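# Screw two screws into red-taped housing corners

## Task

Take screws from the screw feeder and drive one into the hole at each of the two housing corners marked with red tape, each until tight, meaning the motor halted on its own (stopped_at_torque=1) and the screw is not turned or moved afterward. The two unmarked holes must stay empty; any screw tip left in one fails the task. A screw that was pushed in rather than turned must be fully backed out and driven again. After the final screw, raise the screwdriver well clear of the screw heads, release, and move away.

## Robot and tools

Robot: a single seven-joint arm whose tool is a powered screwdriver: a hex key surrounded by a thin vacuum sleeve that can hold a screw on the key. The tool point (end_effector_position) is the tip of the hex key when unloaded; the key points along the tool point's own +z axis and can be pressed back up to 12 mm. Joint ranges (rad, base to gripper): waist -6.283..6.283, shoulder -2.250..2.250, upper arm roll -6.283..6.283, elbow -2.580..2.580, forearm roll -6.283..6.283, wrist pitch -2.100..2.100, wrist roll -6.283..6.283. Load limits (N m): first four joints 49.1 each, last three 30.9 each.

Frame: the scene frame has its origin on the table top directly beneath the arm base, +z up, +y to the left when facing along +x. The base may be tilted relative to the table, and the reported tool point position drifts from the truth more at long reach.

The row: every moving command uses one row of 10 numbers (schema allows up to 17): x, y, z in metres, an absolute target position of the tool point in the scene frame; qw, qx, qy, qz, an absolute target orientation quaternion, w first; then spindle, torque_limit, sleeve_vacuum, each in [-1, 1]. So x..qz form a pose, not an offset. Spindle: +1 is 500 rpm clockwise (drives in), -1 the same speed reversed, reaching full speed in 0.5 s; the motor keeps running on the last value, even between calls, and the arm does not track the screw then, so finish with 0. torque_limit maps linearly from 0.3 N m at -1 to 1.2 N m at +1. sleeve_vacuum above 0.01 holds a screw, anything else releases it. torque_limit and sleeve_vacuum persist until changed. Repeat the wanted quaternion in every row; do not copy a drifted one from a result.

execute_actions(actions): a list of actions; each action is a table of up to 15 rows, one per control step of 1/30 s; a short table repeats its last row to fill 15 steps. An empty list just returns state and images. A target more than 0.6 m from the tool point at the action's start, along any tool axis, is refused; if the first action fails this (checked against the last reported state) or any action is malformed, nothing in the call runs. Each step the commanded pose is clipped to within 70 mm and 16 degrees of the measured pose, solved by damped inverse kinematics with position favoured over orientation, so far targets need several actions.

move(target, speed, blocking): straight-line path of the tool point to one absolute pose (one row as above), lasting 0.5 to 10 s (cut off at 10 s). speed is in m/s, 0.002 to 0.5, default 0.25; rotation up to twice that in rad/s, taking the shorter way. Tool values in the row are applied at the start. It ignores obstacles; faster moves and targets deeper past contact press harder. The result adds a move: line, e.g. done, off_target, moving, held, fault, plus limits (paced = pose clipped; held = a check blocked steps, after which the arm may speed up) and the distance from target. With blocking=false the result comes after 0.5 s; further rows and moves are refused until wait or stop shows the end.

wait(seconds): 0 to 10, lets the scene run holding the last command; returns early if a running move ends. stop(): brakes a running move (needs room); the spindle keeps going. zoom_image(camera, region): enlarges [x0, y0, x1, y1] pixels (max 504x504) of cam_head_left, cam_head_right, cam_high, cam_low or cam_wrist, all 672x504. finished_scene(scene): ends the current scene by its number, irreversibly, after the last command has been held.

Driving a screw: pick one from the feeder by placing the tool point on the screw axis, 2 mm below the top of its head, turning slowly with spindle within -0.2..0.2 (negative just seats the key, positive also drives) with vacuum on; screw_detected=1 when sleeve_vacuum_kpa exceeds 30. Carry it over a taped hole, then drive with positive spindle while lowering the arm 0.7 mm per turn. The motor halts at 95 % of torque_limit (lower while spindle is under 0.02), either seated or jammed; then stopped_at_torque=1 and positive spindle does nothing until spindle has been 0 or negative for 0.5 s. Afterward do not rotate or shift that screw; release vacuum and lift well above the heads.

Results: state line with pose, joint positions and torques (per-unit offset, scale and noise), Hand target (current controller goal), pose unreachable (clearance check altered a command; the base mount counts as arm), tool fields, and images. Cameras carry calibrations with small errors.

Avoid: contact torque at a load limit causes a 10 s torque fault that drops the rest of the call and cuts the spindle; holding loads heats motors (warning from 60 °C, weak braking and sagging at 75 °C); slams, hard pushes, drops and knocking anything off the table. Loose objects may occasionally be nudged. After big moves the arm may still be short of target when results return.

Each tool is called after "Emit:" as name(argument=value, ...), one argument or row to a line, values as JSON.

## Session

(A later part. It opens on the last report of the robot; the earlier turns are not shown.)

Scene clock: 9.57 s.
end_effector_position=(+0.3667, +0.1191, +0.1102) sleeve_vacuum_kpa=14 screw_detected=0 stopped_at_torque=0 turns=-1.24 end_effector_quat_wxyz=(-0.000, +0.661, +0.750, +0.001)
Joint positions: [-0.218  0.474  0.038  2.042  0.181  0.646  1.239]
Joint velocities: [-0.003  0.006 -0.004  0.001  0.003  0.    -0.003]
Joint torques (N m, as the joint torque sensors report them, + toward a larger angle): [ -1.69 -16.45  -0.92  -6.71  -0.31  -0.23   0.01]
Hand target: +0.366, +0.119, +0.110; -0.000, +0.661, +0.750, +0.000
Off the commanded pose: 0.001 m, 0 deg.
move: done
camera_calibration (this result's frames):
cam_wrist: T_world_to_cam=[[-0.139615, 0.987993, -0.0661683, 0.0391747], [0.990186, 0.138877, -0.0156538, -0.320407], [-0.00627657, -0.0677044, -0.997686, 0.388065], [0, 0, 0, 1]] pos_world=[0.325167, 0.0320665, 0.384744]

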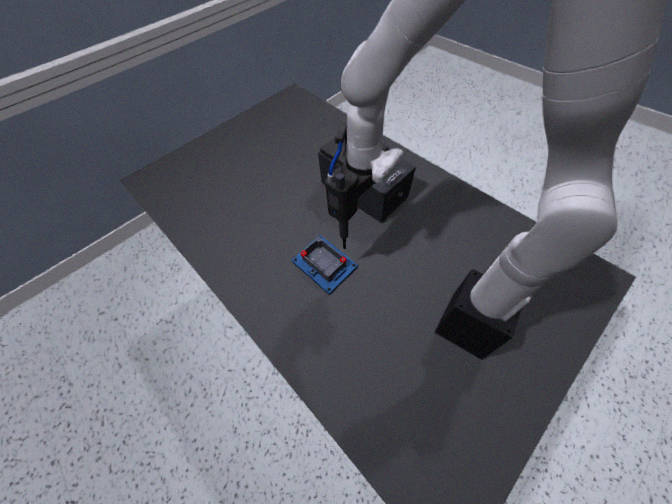

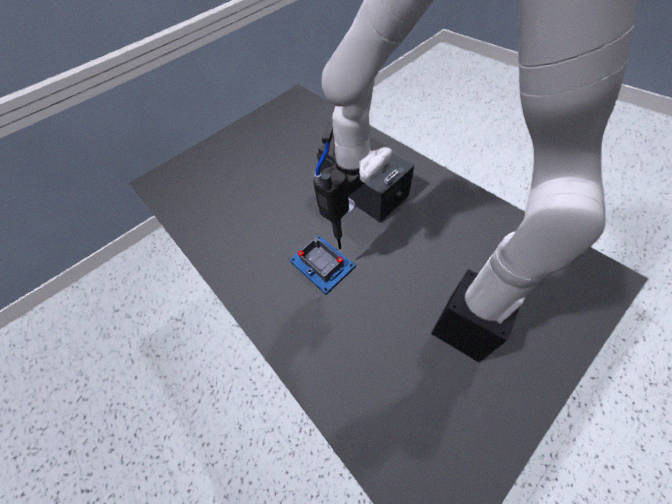

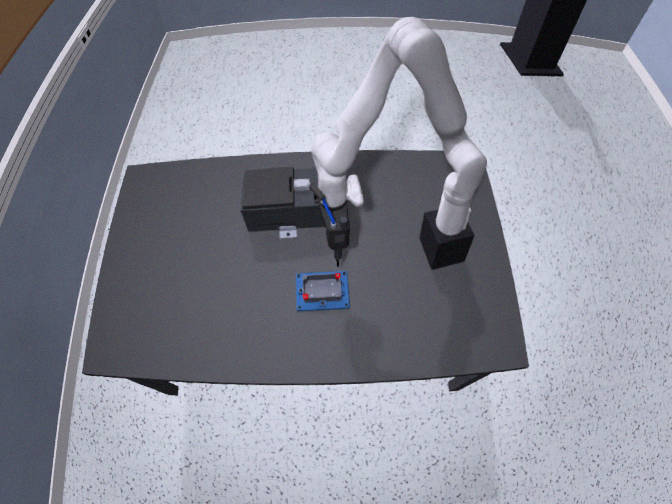

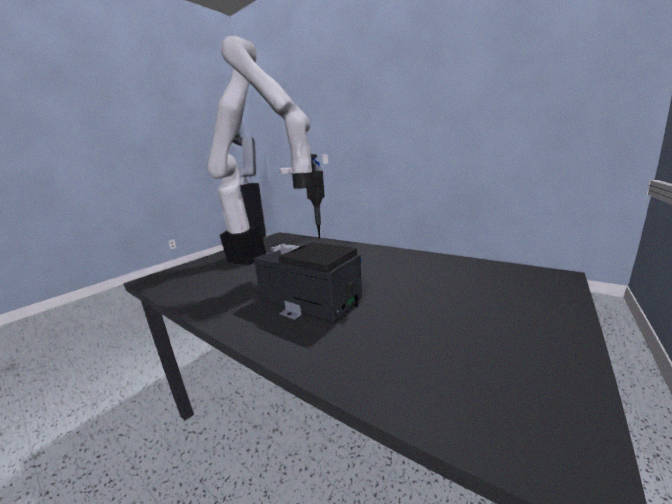

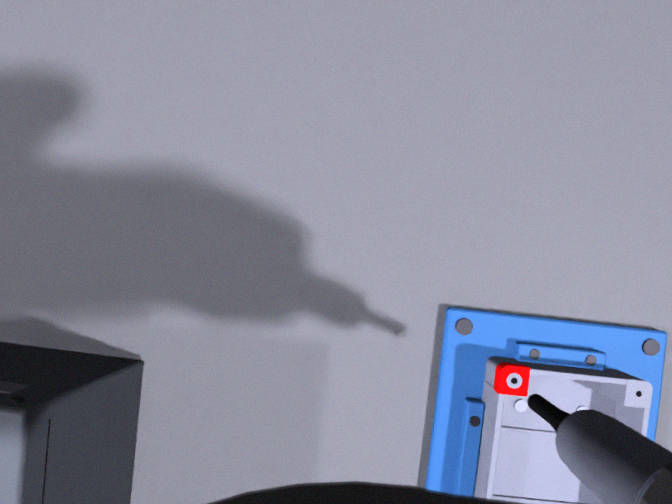

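Emit:
move(
  target=[0.39,0,0.215,0,0.661,0.75,0,0,0,1],
)

Emit:
move(
  target=[0.4114,-0.134,0.205,0,0.661,0.75,0,0,0,1],
)

Emit:
move(
  target=[0.4114,-0.134,0.172,0,0.661,0.75,0,0,0,1],
  speed=0.05,
)

Emit:
zoom_image(
  camera="cam_wrist",
  region=[420,320,620,470],
)

Scene clock: 11.97 s.
end_effector_position=(+0.3893, -0.0001, +0.2150) sleeve_vacuum_kpa=14 screw_detected=0 stopped_at_torque=0 turns=-1.24 end_effector_quat_wxyz=(+0.000, +0.661, +0.750, -0.000)
Joint positions: [0.031 0.282 0.076 1.843 0.125 0.998 1.607]
Joint velocities: [ 0.004 -0.001  0.005 -0.    -0.002 -0.     0.003]
Joint torques (N m, as the joint torque sensors report them, + toward a larger angle): [ -1.66 -15.5   -1.25  -8.98  -0.62   0.09   0.15]
Hand target: +0.389, -0.000, +0.215; +0.000, +0.661, +0.750, -0.000
Off the commanded pose: 0.001 m, 0 deg.
move: done
camera_calibration (this result's frames):
cam_wrist: T_world_to_cam=[[-0.14009, 0.987832, -0.0675433, 0.167467], [0.990111, 0.139251, -0.0169994, -0.324288], [-0.00738706, -0.0692568, -0.997572, 0.485043], [0, 0, 0, 1]] pos_world=[0.348125, -0.0866796, 0.489664]

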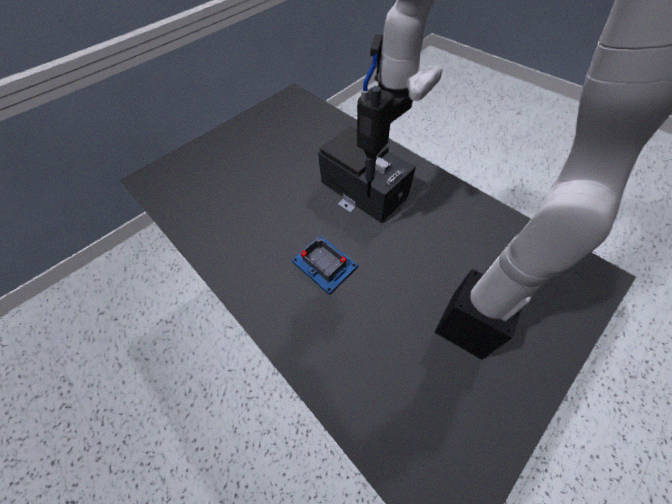

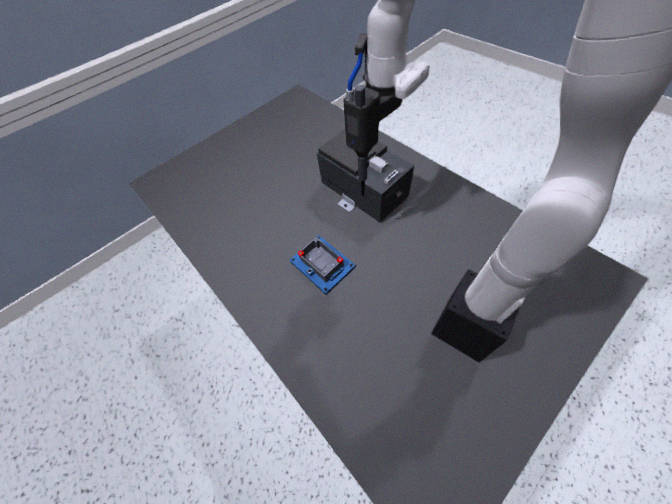

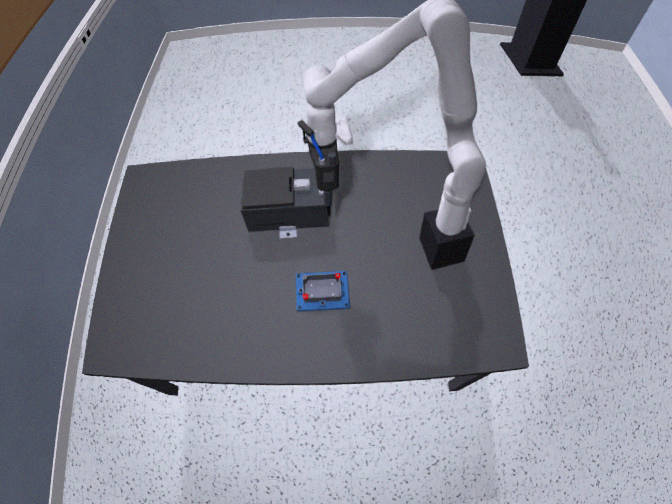

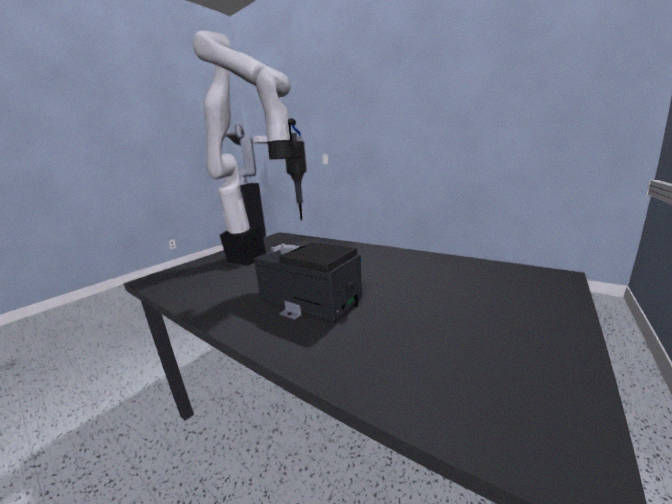

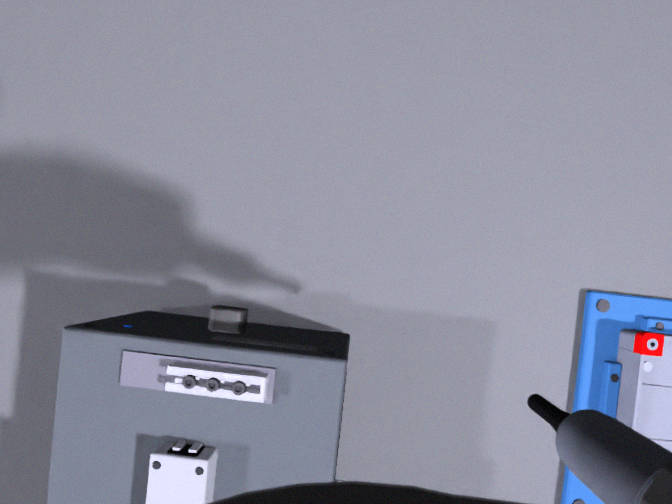

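Scene clock: 12.90 s.
end_effector_position=(+0.4112, -0.1333, +0.2056) sleeve_vacuum_kpa=14 screw_detected=0 stopped_at_torque=0 turns=-1.24 end_effector_quat_wxyz=(+0.000, +0.661, +0.751, +0.000)
Joint positions: [0.308 0.372 0.142 1.684 0.069 1.026 1.976]
Joint velocities: [ 0.009  0.01   0.012 -0.004 -0.003  0.001  0.005]
Joint torques (N m, as the joint torque sensors report them, + toward a larger angle): [ -1.7  -17.76  -0.34  -8.88  -0.76   0.38   0.05]
Hand target: +0.411, -0.134, +0.205; -0.000, +0.661, +0.750, -0.000
Off the commanded pose: 0.001 m, 0 deg.
move: done
camera_calibration (this result's frames):
cam_wrist: T_world_to_cam=[[-0.141294, 0.987706, -0.0668786, 0.301816], [0.989947, 0.140531, -0.0160029, -0.327475], [-0.00640756, -0.0684674, -0.997633, 0.466291], [0, 0, 0, 1]] pos_world=[0.369815, -0.220159, 0.480132]

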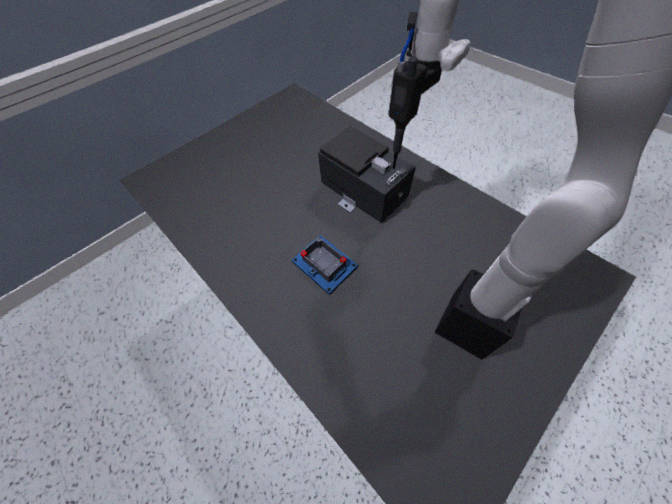

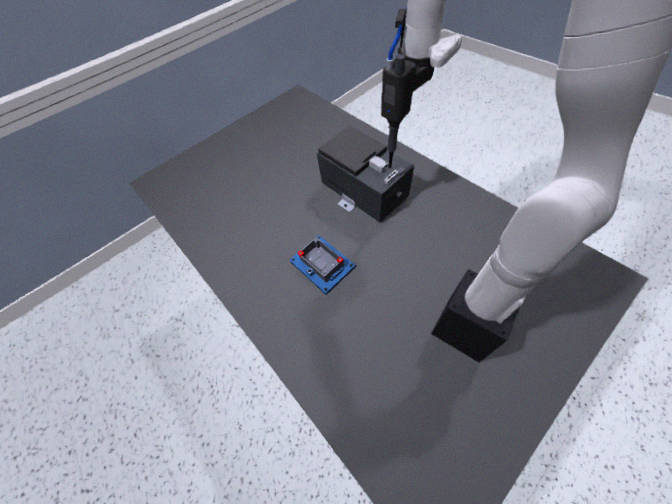

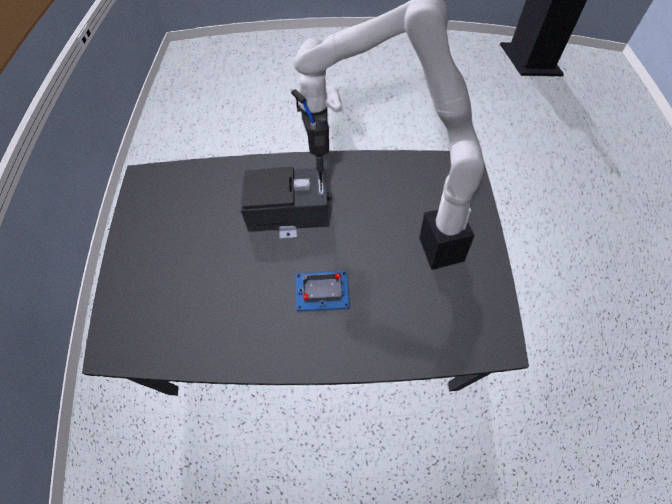

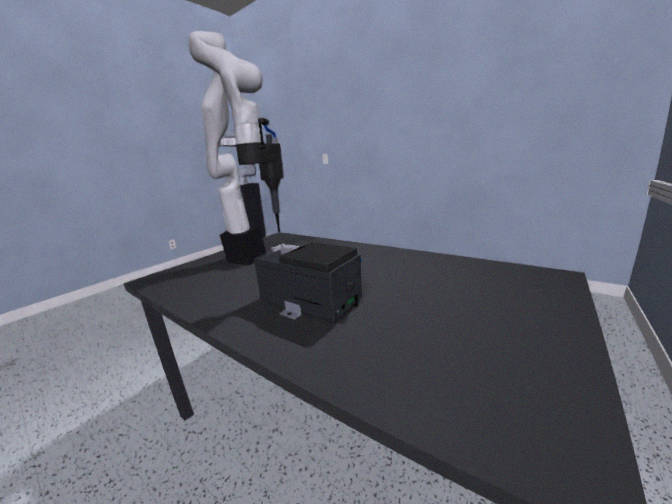

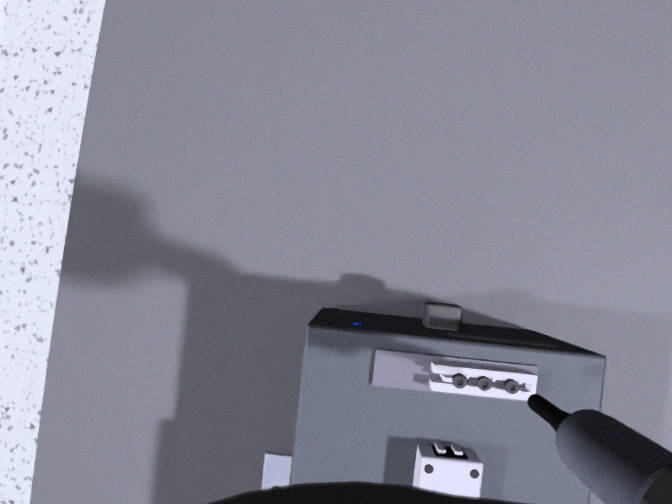

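Scene clock: 13.83 s.
end_effector_position=(+0.4115, -0.1339, +0.1721) sleeve_vacuum_kpa=14 screw_detected=0 stopped_at_torque=0 turns=-1.24 end_effector_quat_wxyz=(+0.000, +0.661, +0.750, +0.000)
Joint positions: [0.32  0.418 0.141 1.733 0.066 0.93  1.979]
Joint velocities: [ 0.     0.002  0.001  0.001 -0.    -0.    -0.   ]
Joint torques (N m, as the joint torque sensors report them, + toward a larger angle): [ -1.94 -18.33  -0.5   -8.49  -0.54   0.4   -0.06]
Hand target: +0.411, -0.134, +0.172; -0.000, +0.661, +0.750, +0.000
Off the commanded pose: 0.000 m, 0 deg.
move: done
camera_calibration (this result's frames):
cam_wrist: T_world_to_cam=[[-0.140147, 0.987872, -0.0668394, 0.299826], [0.990108, 0.139363, -0.0162821, -0.328423], [-0.00676974, -0.0684601, -0.997631, 0.433001], [0, 0, 0, 1]] pos_world=[0.370125, -0.220776, 0.446668]

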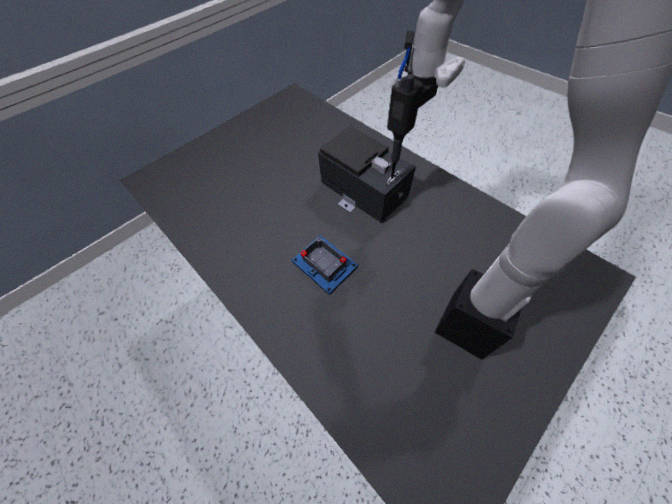

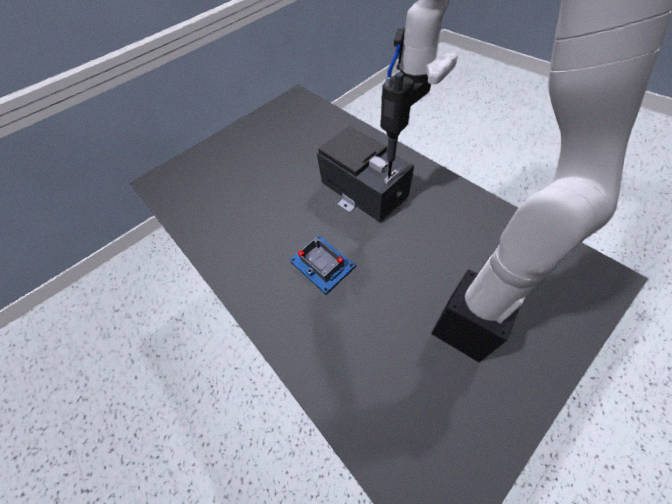

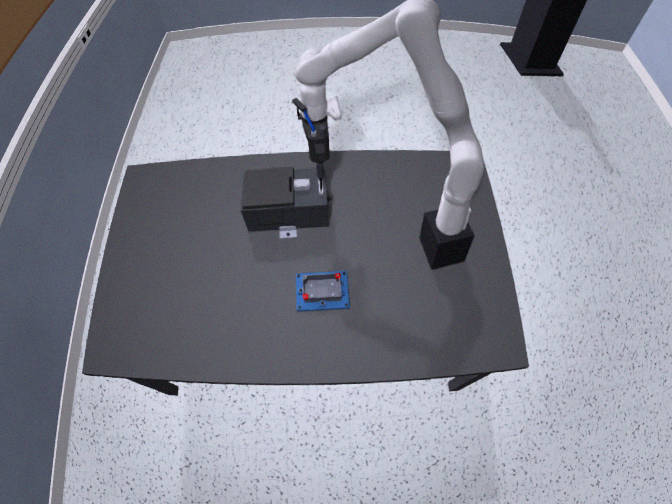

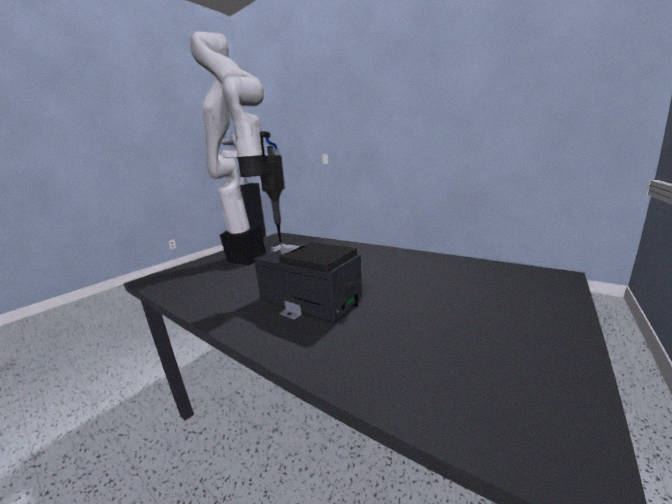

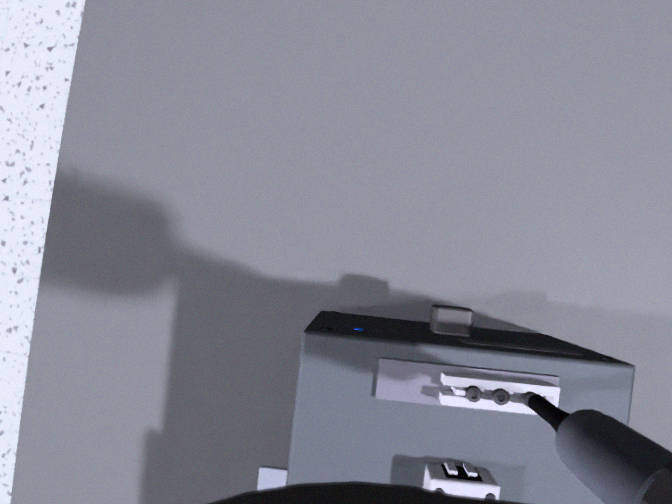

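Region (420, 320, 620, 470) of cam_wrist's 672x504 image, scaled by 2.520; it fills the top 378 rows of this view, and the rest is white.

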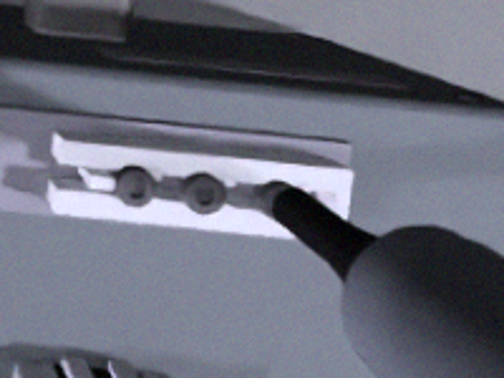

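Emit:
execute_actions(
  actions=[
    [[0.4117,-0.134,0.166,0,0.661,0.75,0,-0.1,0,1]],
    [[0.4117,-0.134,0.162,0,0.661,0.75,0,-0.1,0,1]],
    [[0.4117,-0.134,0.159,0,0.661,0.75,0,-0.1,0,1]],
    [[0.4117,-0.134,0.157,0,0.661,0.75,0,-0.1,0,1]],
    [[0.4117,-0.134,0.157,0,0.661,0.75,0,0,0,1]],
  ],
)

Emit:
zoom_image(
  camera="cam_wrist",
  region=[420,320,620,470],
)

Scene clock: 17.00 s.
end_effector_position=(+0.4126, -0.1344, +0.1590) sleeve_vacuum_kpa=40 screw_detected=1 stopped_at_torque=0 turns=-2.90 end_effector_quat_wxyz=(+0.001, +0.661, +0.750, +0.001)
Joint positions: [0.325 0.437 0.141 1.751 0.064 0.89  1.981]
Joint velocities: [ 0.     0.     0.    -0.001 -0.     0.     0.   ]
Joint torques (N m, as the joint torque sensors report them, + toward a larger angle): [ -1.95 -15.55  -0.53  -7.39  -0.61  -0.4    0.01]
Hand target: +0.412, -0.134, +0.157; -0.000, +0.661, +0.750, -0.000
Off the commanded pose: 0.002 m, 0 deg.
camera_calibration (this result's frames):
cam_wrist: T_world_to_cam=[[-0.139278, 0.987916, -0.0680013, 0.299439], [0.990246, 0.138692, -0.0132924, -0.330298], [-0.00370056, -0.0691894, -0.997597, 0.418526], [0, 0, 0, 1]] pos_world=[0.370331, -0.221054, 0.433492]

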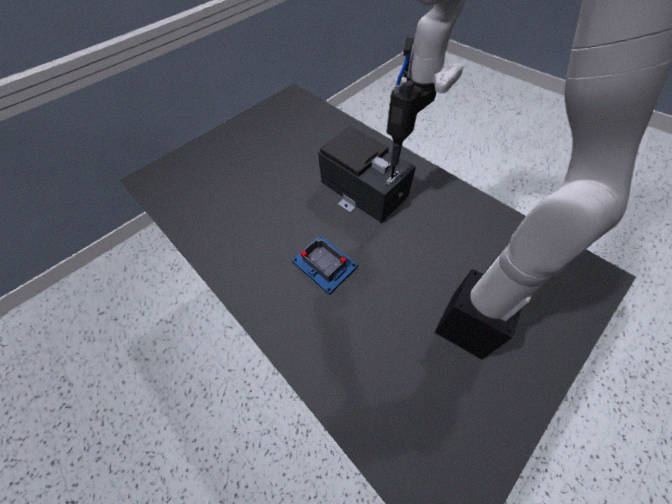

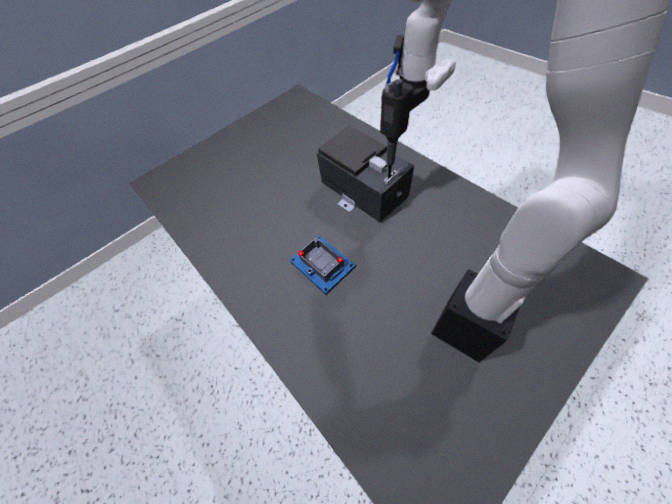

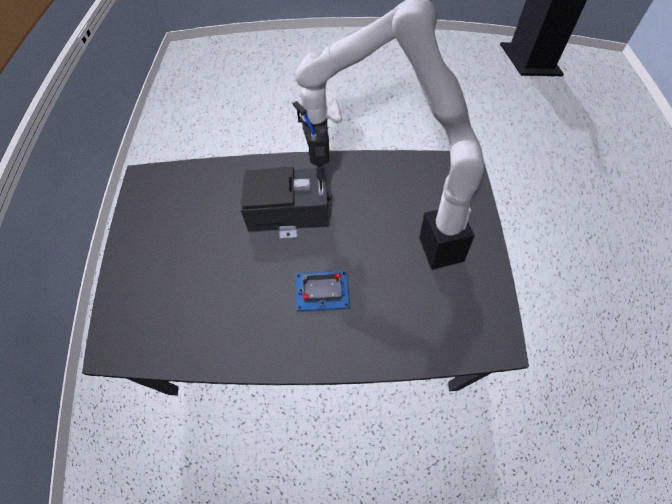

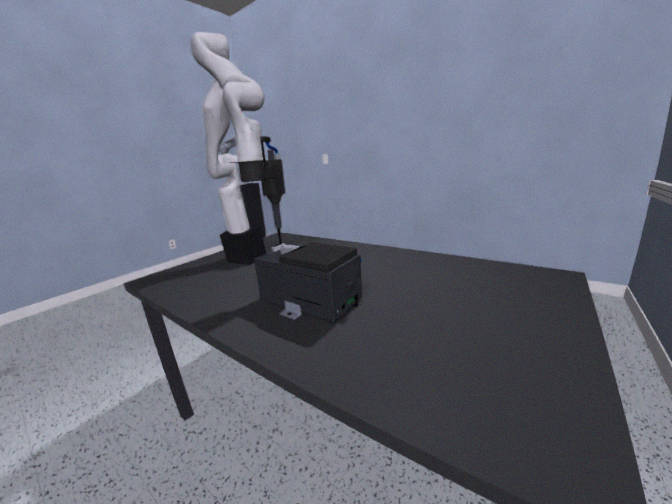

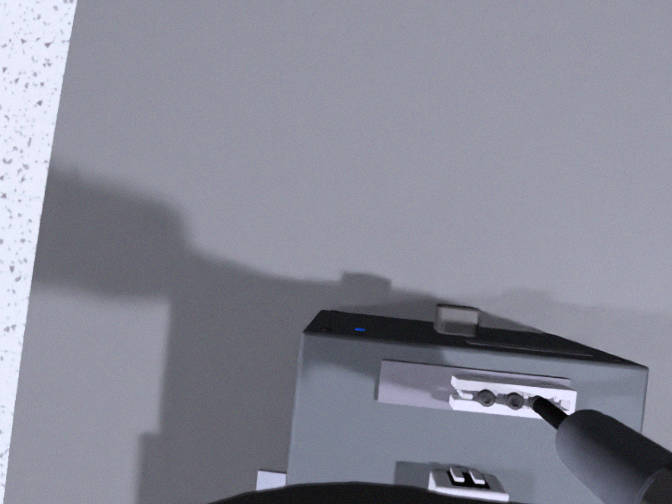

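Region (420, 320, 620, 470) of cam_wrist's 672x504 image, scaled by 2.520; it fills the top 378 rows of this view, and the rest is white.

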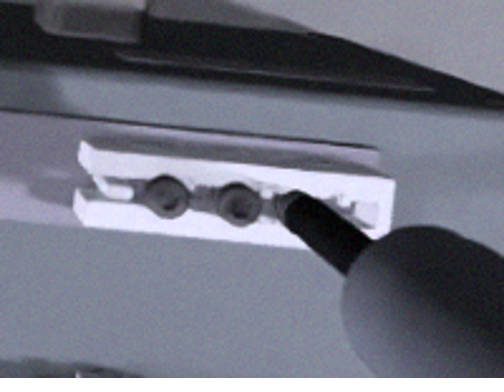

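Emit:
move(
  target=[0.4117,-0.134,0.205,0,0.661,0.75,0,0,0,1],
  speed=0.08,
)

Emit:
move(
  target=[0.38,0.03,0.2,0,0.661,0.75,0,0,0,1],
)

Emit:
move(
  target=[0.363,0.119,0.1,0,0.661,0.75,0,0,0,1],
  speed=0.15,
)

Emit:
zoom_image(
  camera="cam_wrist",
  region=[420,320,620,470],
)

Emit:
zoom_image(
  camera="cam_head_left",
  region=[300,220,370,290],
)

Scene clock: 18.53 s.
end_effector_position=(+0.4116, -0.1341, +0.2049) sleeve_vacuum_kpa=39 screw_detected=1 stopped_at_torque=0 turns=-2.90 end_effector_quat_wxyz=(-0.000, +0.661, +0.750, -0.000)
Joint positions: [0.308 0.375 0.144 1.682 0.068 1.026 1.976]
Joint velocities: [ 0.    -0.002 -0.     0.001 -0.     0.     0.001]
Joint torques (N m, as the joint torque sensors report them, + toward a larger angle): [ -1.88 -18.2   -0.64  -8.98  -0.57   0.38   0.14]
Hand target: +0.412, -0.134, +0.205; +0.000, +0.661, +0.750, -0.000
Off the commanded pose: 0.000 m, 0 deg.
move: done
camera_calibration (this result's frames):
cam_wrist: T_world_to_cam=[[-0.139634, 0.987931, -0.067045, 0.302021], [0.990177, 0.138812, -0.0167866, -0.327916], [-0.00727739, -0.0687303, -0.997609, 0.465903], [0, 0, 0, 1]] pos_world=[0.370258, -0.220835, 0.479533]

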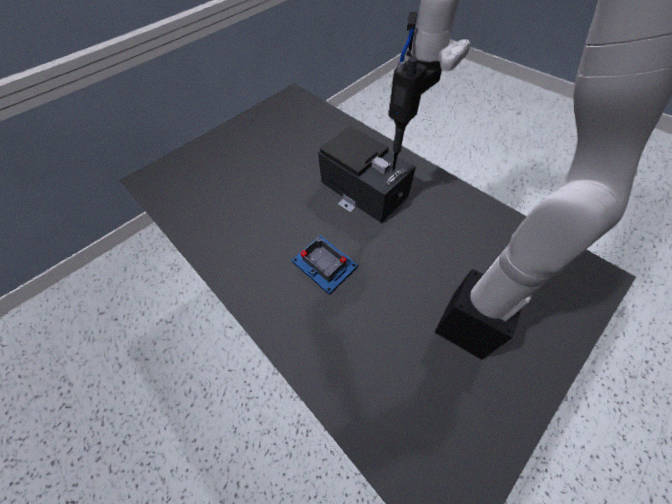

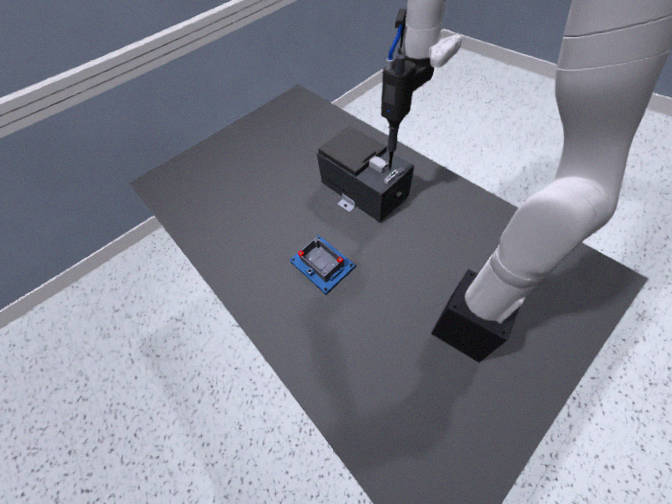

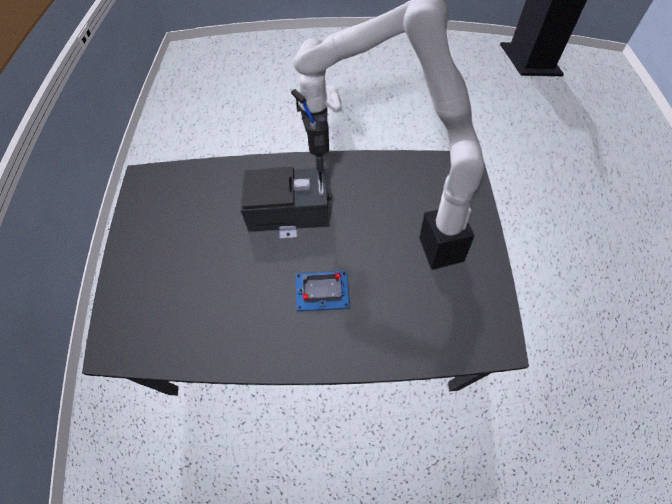

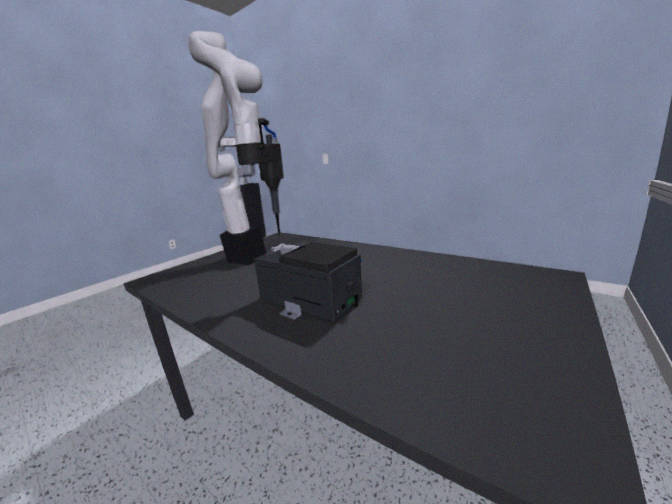

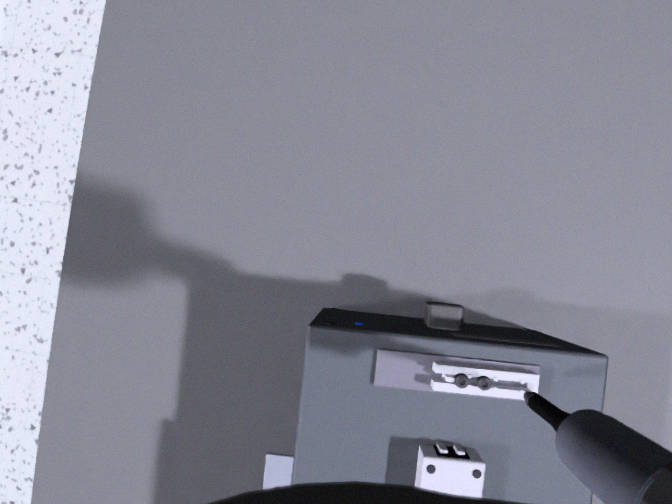

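Scene clock: 19.63 s.
end_effector_position=(+0.3807, +0.0295, +0.1997) sleeve_vacuum_kpa=39 screw_detected=1 stopped_at_torque=0 turns=-2.90 end_effector_quat_wxyz=(+0.000, +0.662, +0.750, +0.000)
Joint positions: [-0.035  0.291  0.067  1.902  0.133  0.939  1.519]
Joint velocities: [-0.006 -0.002 -0.011  0.     0.003  0.    -0.006]
Joint torques (N m, as the joint torque sensors report them, + toward a larger angle): [ -1.61 -15.37  -0.95  -8.83  -0.56   0.    -0.08]
Hand target: +0.381, +0.030, +0.200; +0.000, +0.661, +0.750, +0.000
Off the commanded pose: 0.001 m, 0 deg.
move: done
camera_calibration (this result's frames):
cam_wrist: T_world_to_cam=[[-0.138869, 0.988035, -0.0671046, 0.135509], [0.990288, 0.138089, -0.0161506, -0.32034], [-0.00669098, -0.0686958, -0.997615, 0.471549], [0, 0, 0, 1]] pos_world=[0.339203, -0.0572591, 0.474344]

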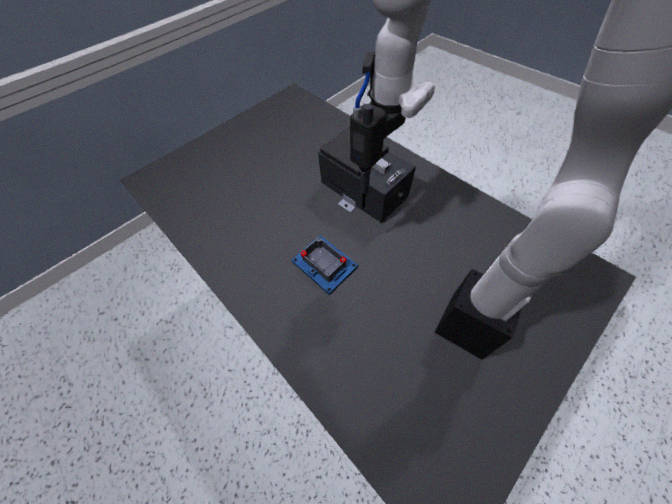

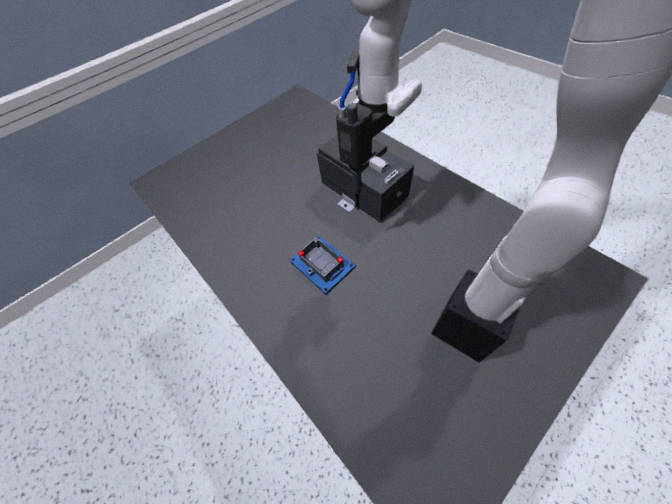

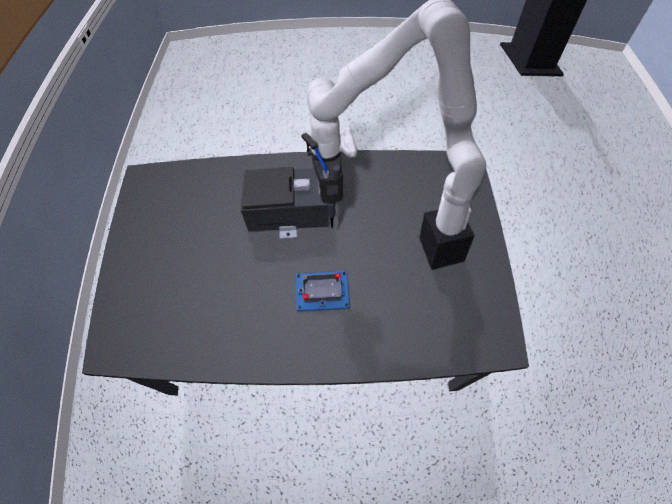

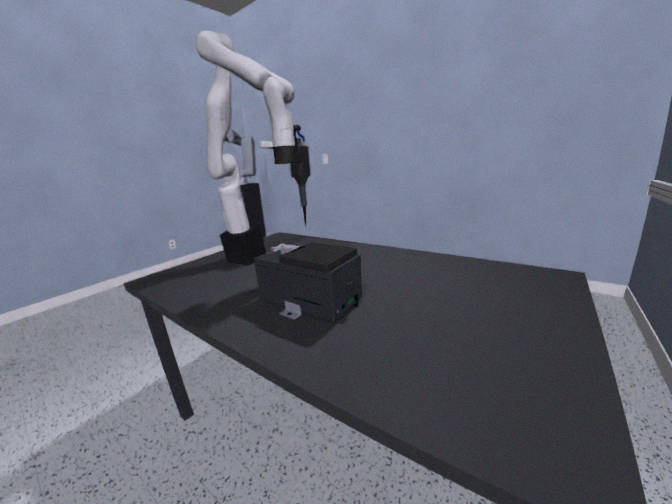

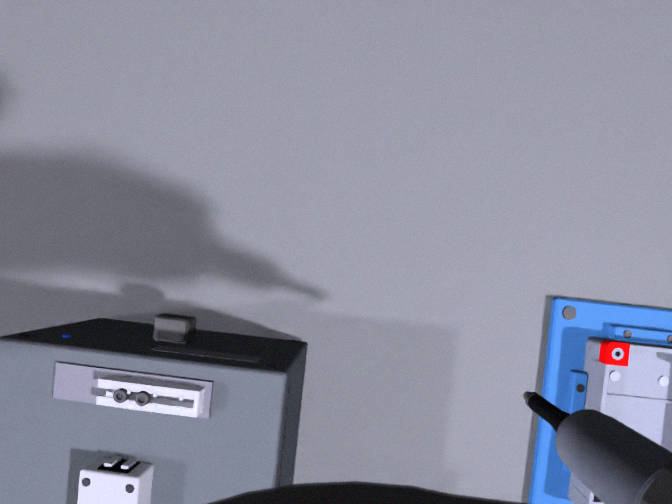

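Scene clock: 20.87 s.
end_effector_position=(+0.3638, +0.1191, +0.1003) sleeve_vacuum_kpa=39 screw_detected=1 stopped_at_torque=0 turns=-2.90 end_effector_quat_wxyz=(-0.000, +0.661, +0.750, +0.001)
Joint positions: [-0.225  0.491  0.049  2.062  0.181  0.609  1.238]
Joint velocities: [-0.006  0.007 -0.004 -0.     0.003  0.    -0.004]
Joint torques (N m, as the joint torque sensors report them, + toward a larger angle): [ -1.72 -16.3   -1.13  -6.53  -0.44  -0.27   0.22]
Hand target: +0.363, +0.119, +0.100; -0.000, +0.661, +0.750, +0.000
Off the commanded pose: 0.001 m, 0 deg.
move: done
camera_calibration (this result's frames):
cam_wrist: T_world_to_cam=[[-0.139493, 0.988012, -0.0661311, 0.0380582], [0.990203, 0.138756, -0.0156304, -0.317616], [-0.00626693, -0.0676635, -0.997689, 0.378071], [0, 0, 0, 1]] pos_world=[0.322183, 0.0320509, 0.37475]

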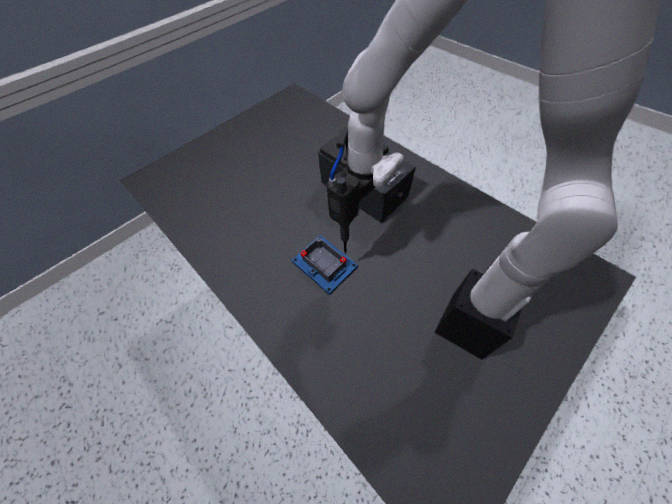

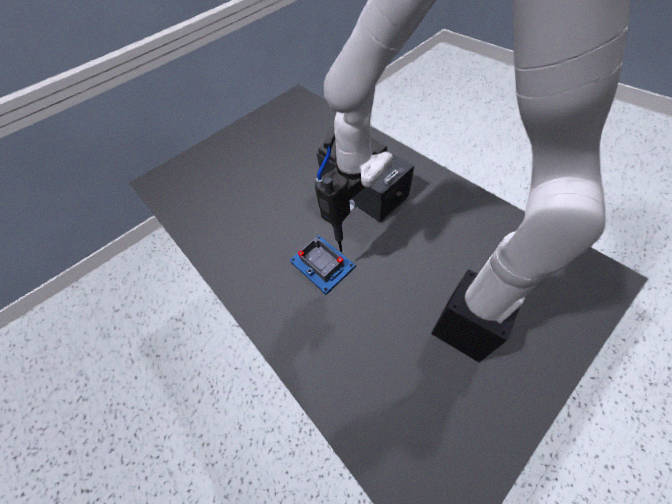

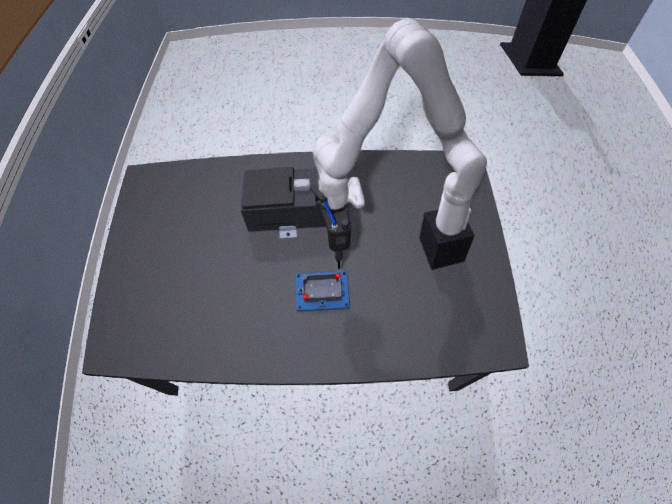

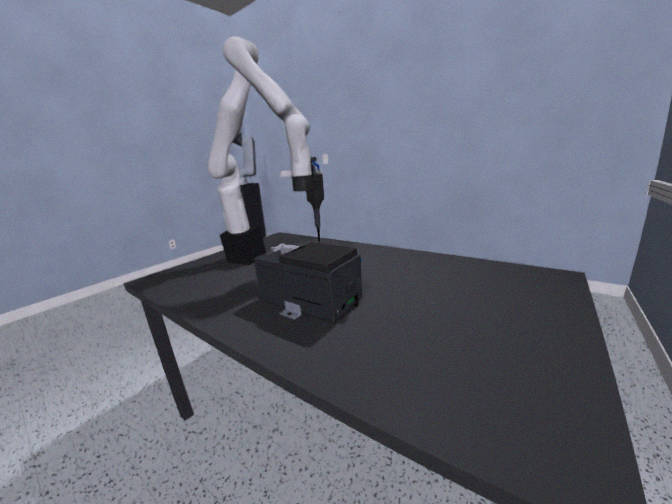

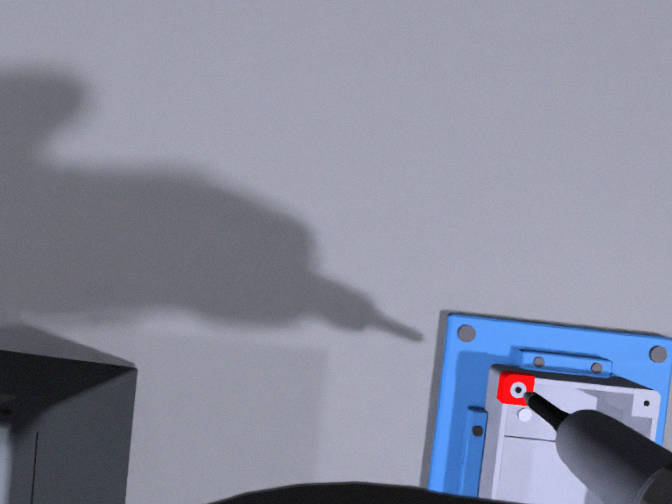

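Region (420, 320, 620, 470) of cam_wrist's 672x504 image, scaled by 2.520; it fills the top 378 rows of this view, and the rest is white.

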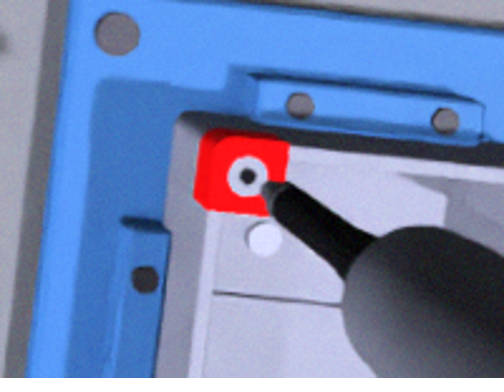

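Region (300, 220, 370, 290) of cam_head_left's 672x504 image, scaled by 7.200, with more detail than that image has.

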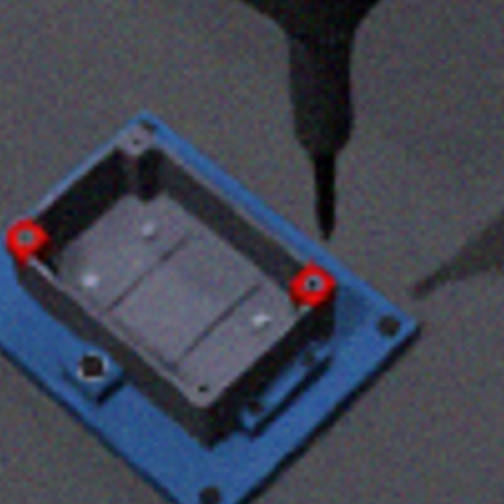

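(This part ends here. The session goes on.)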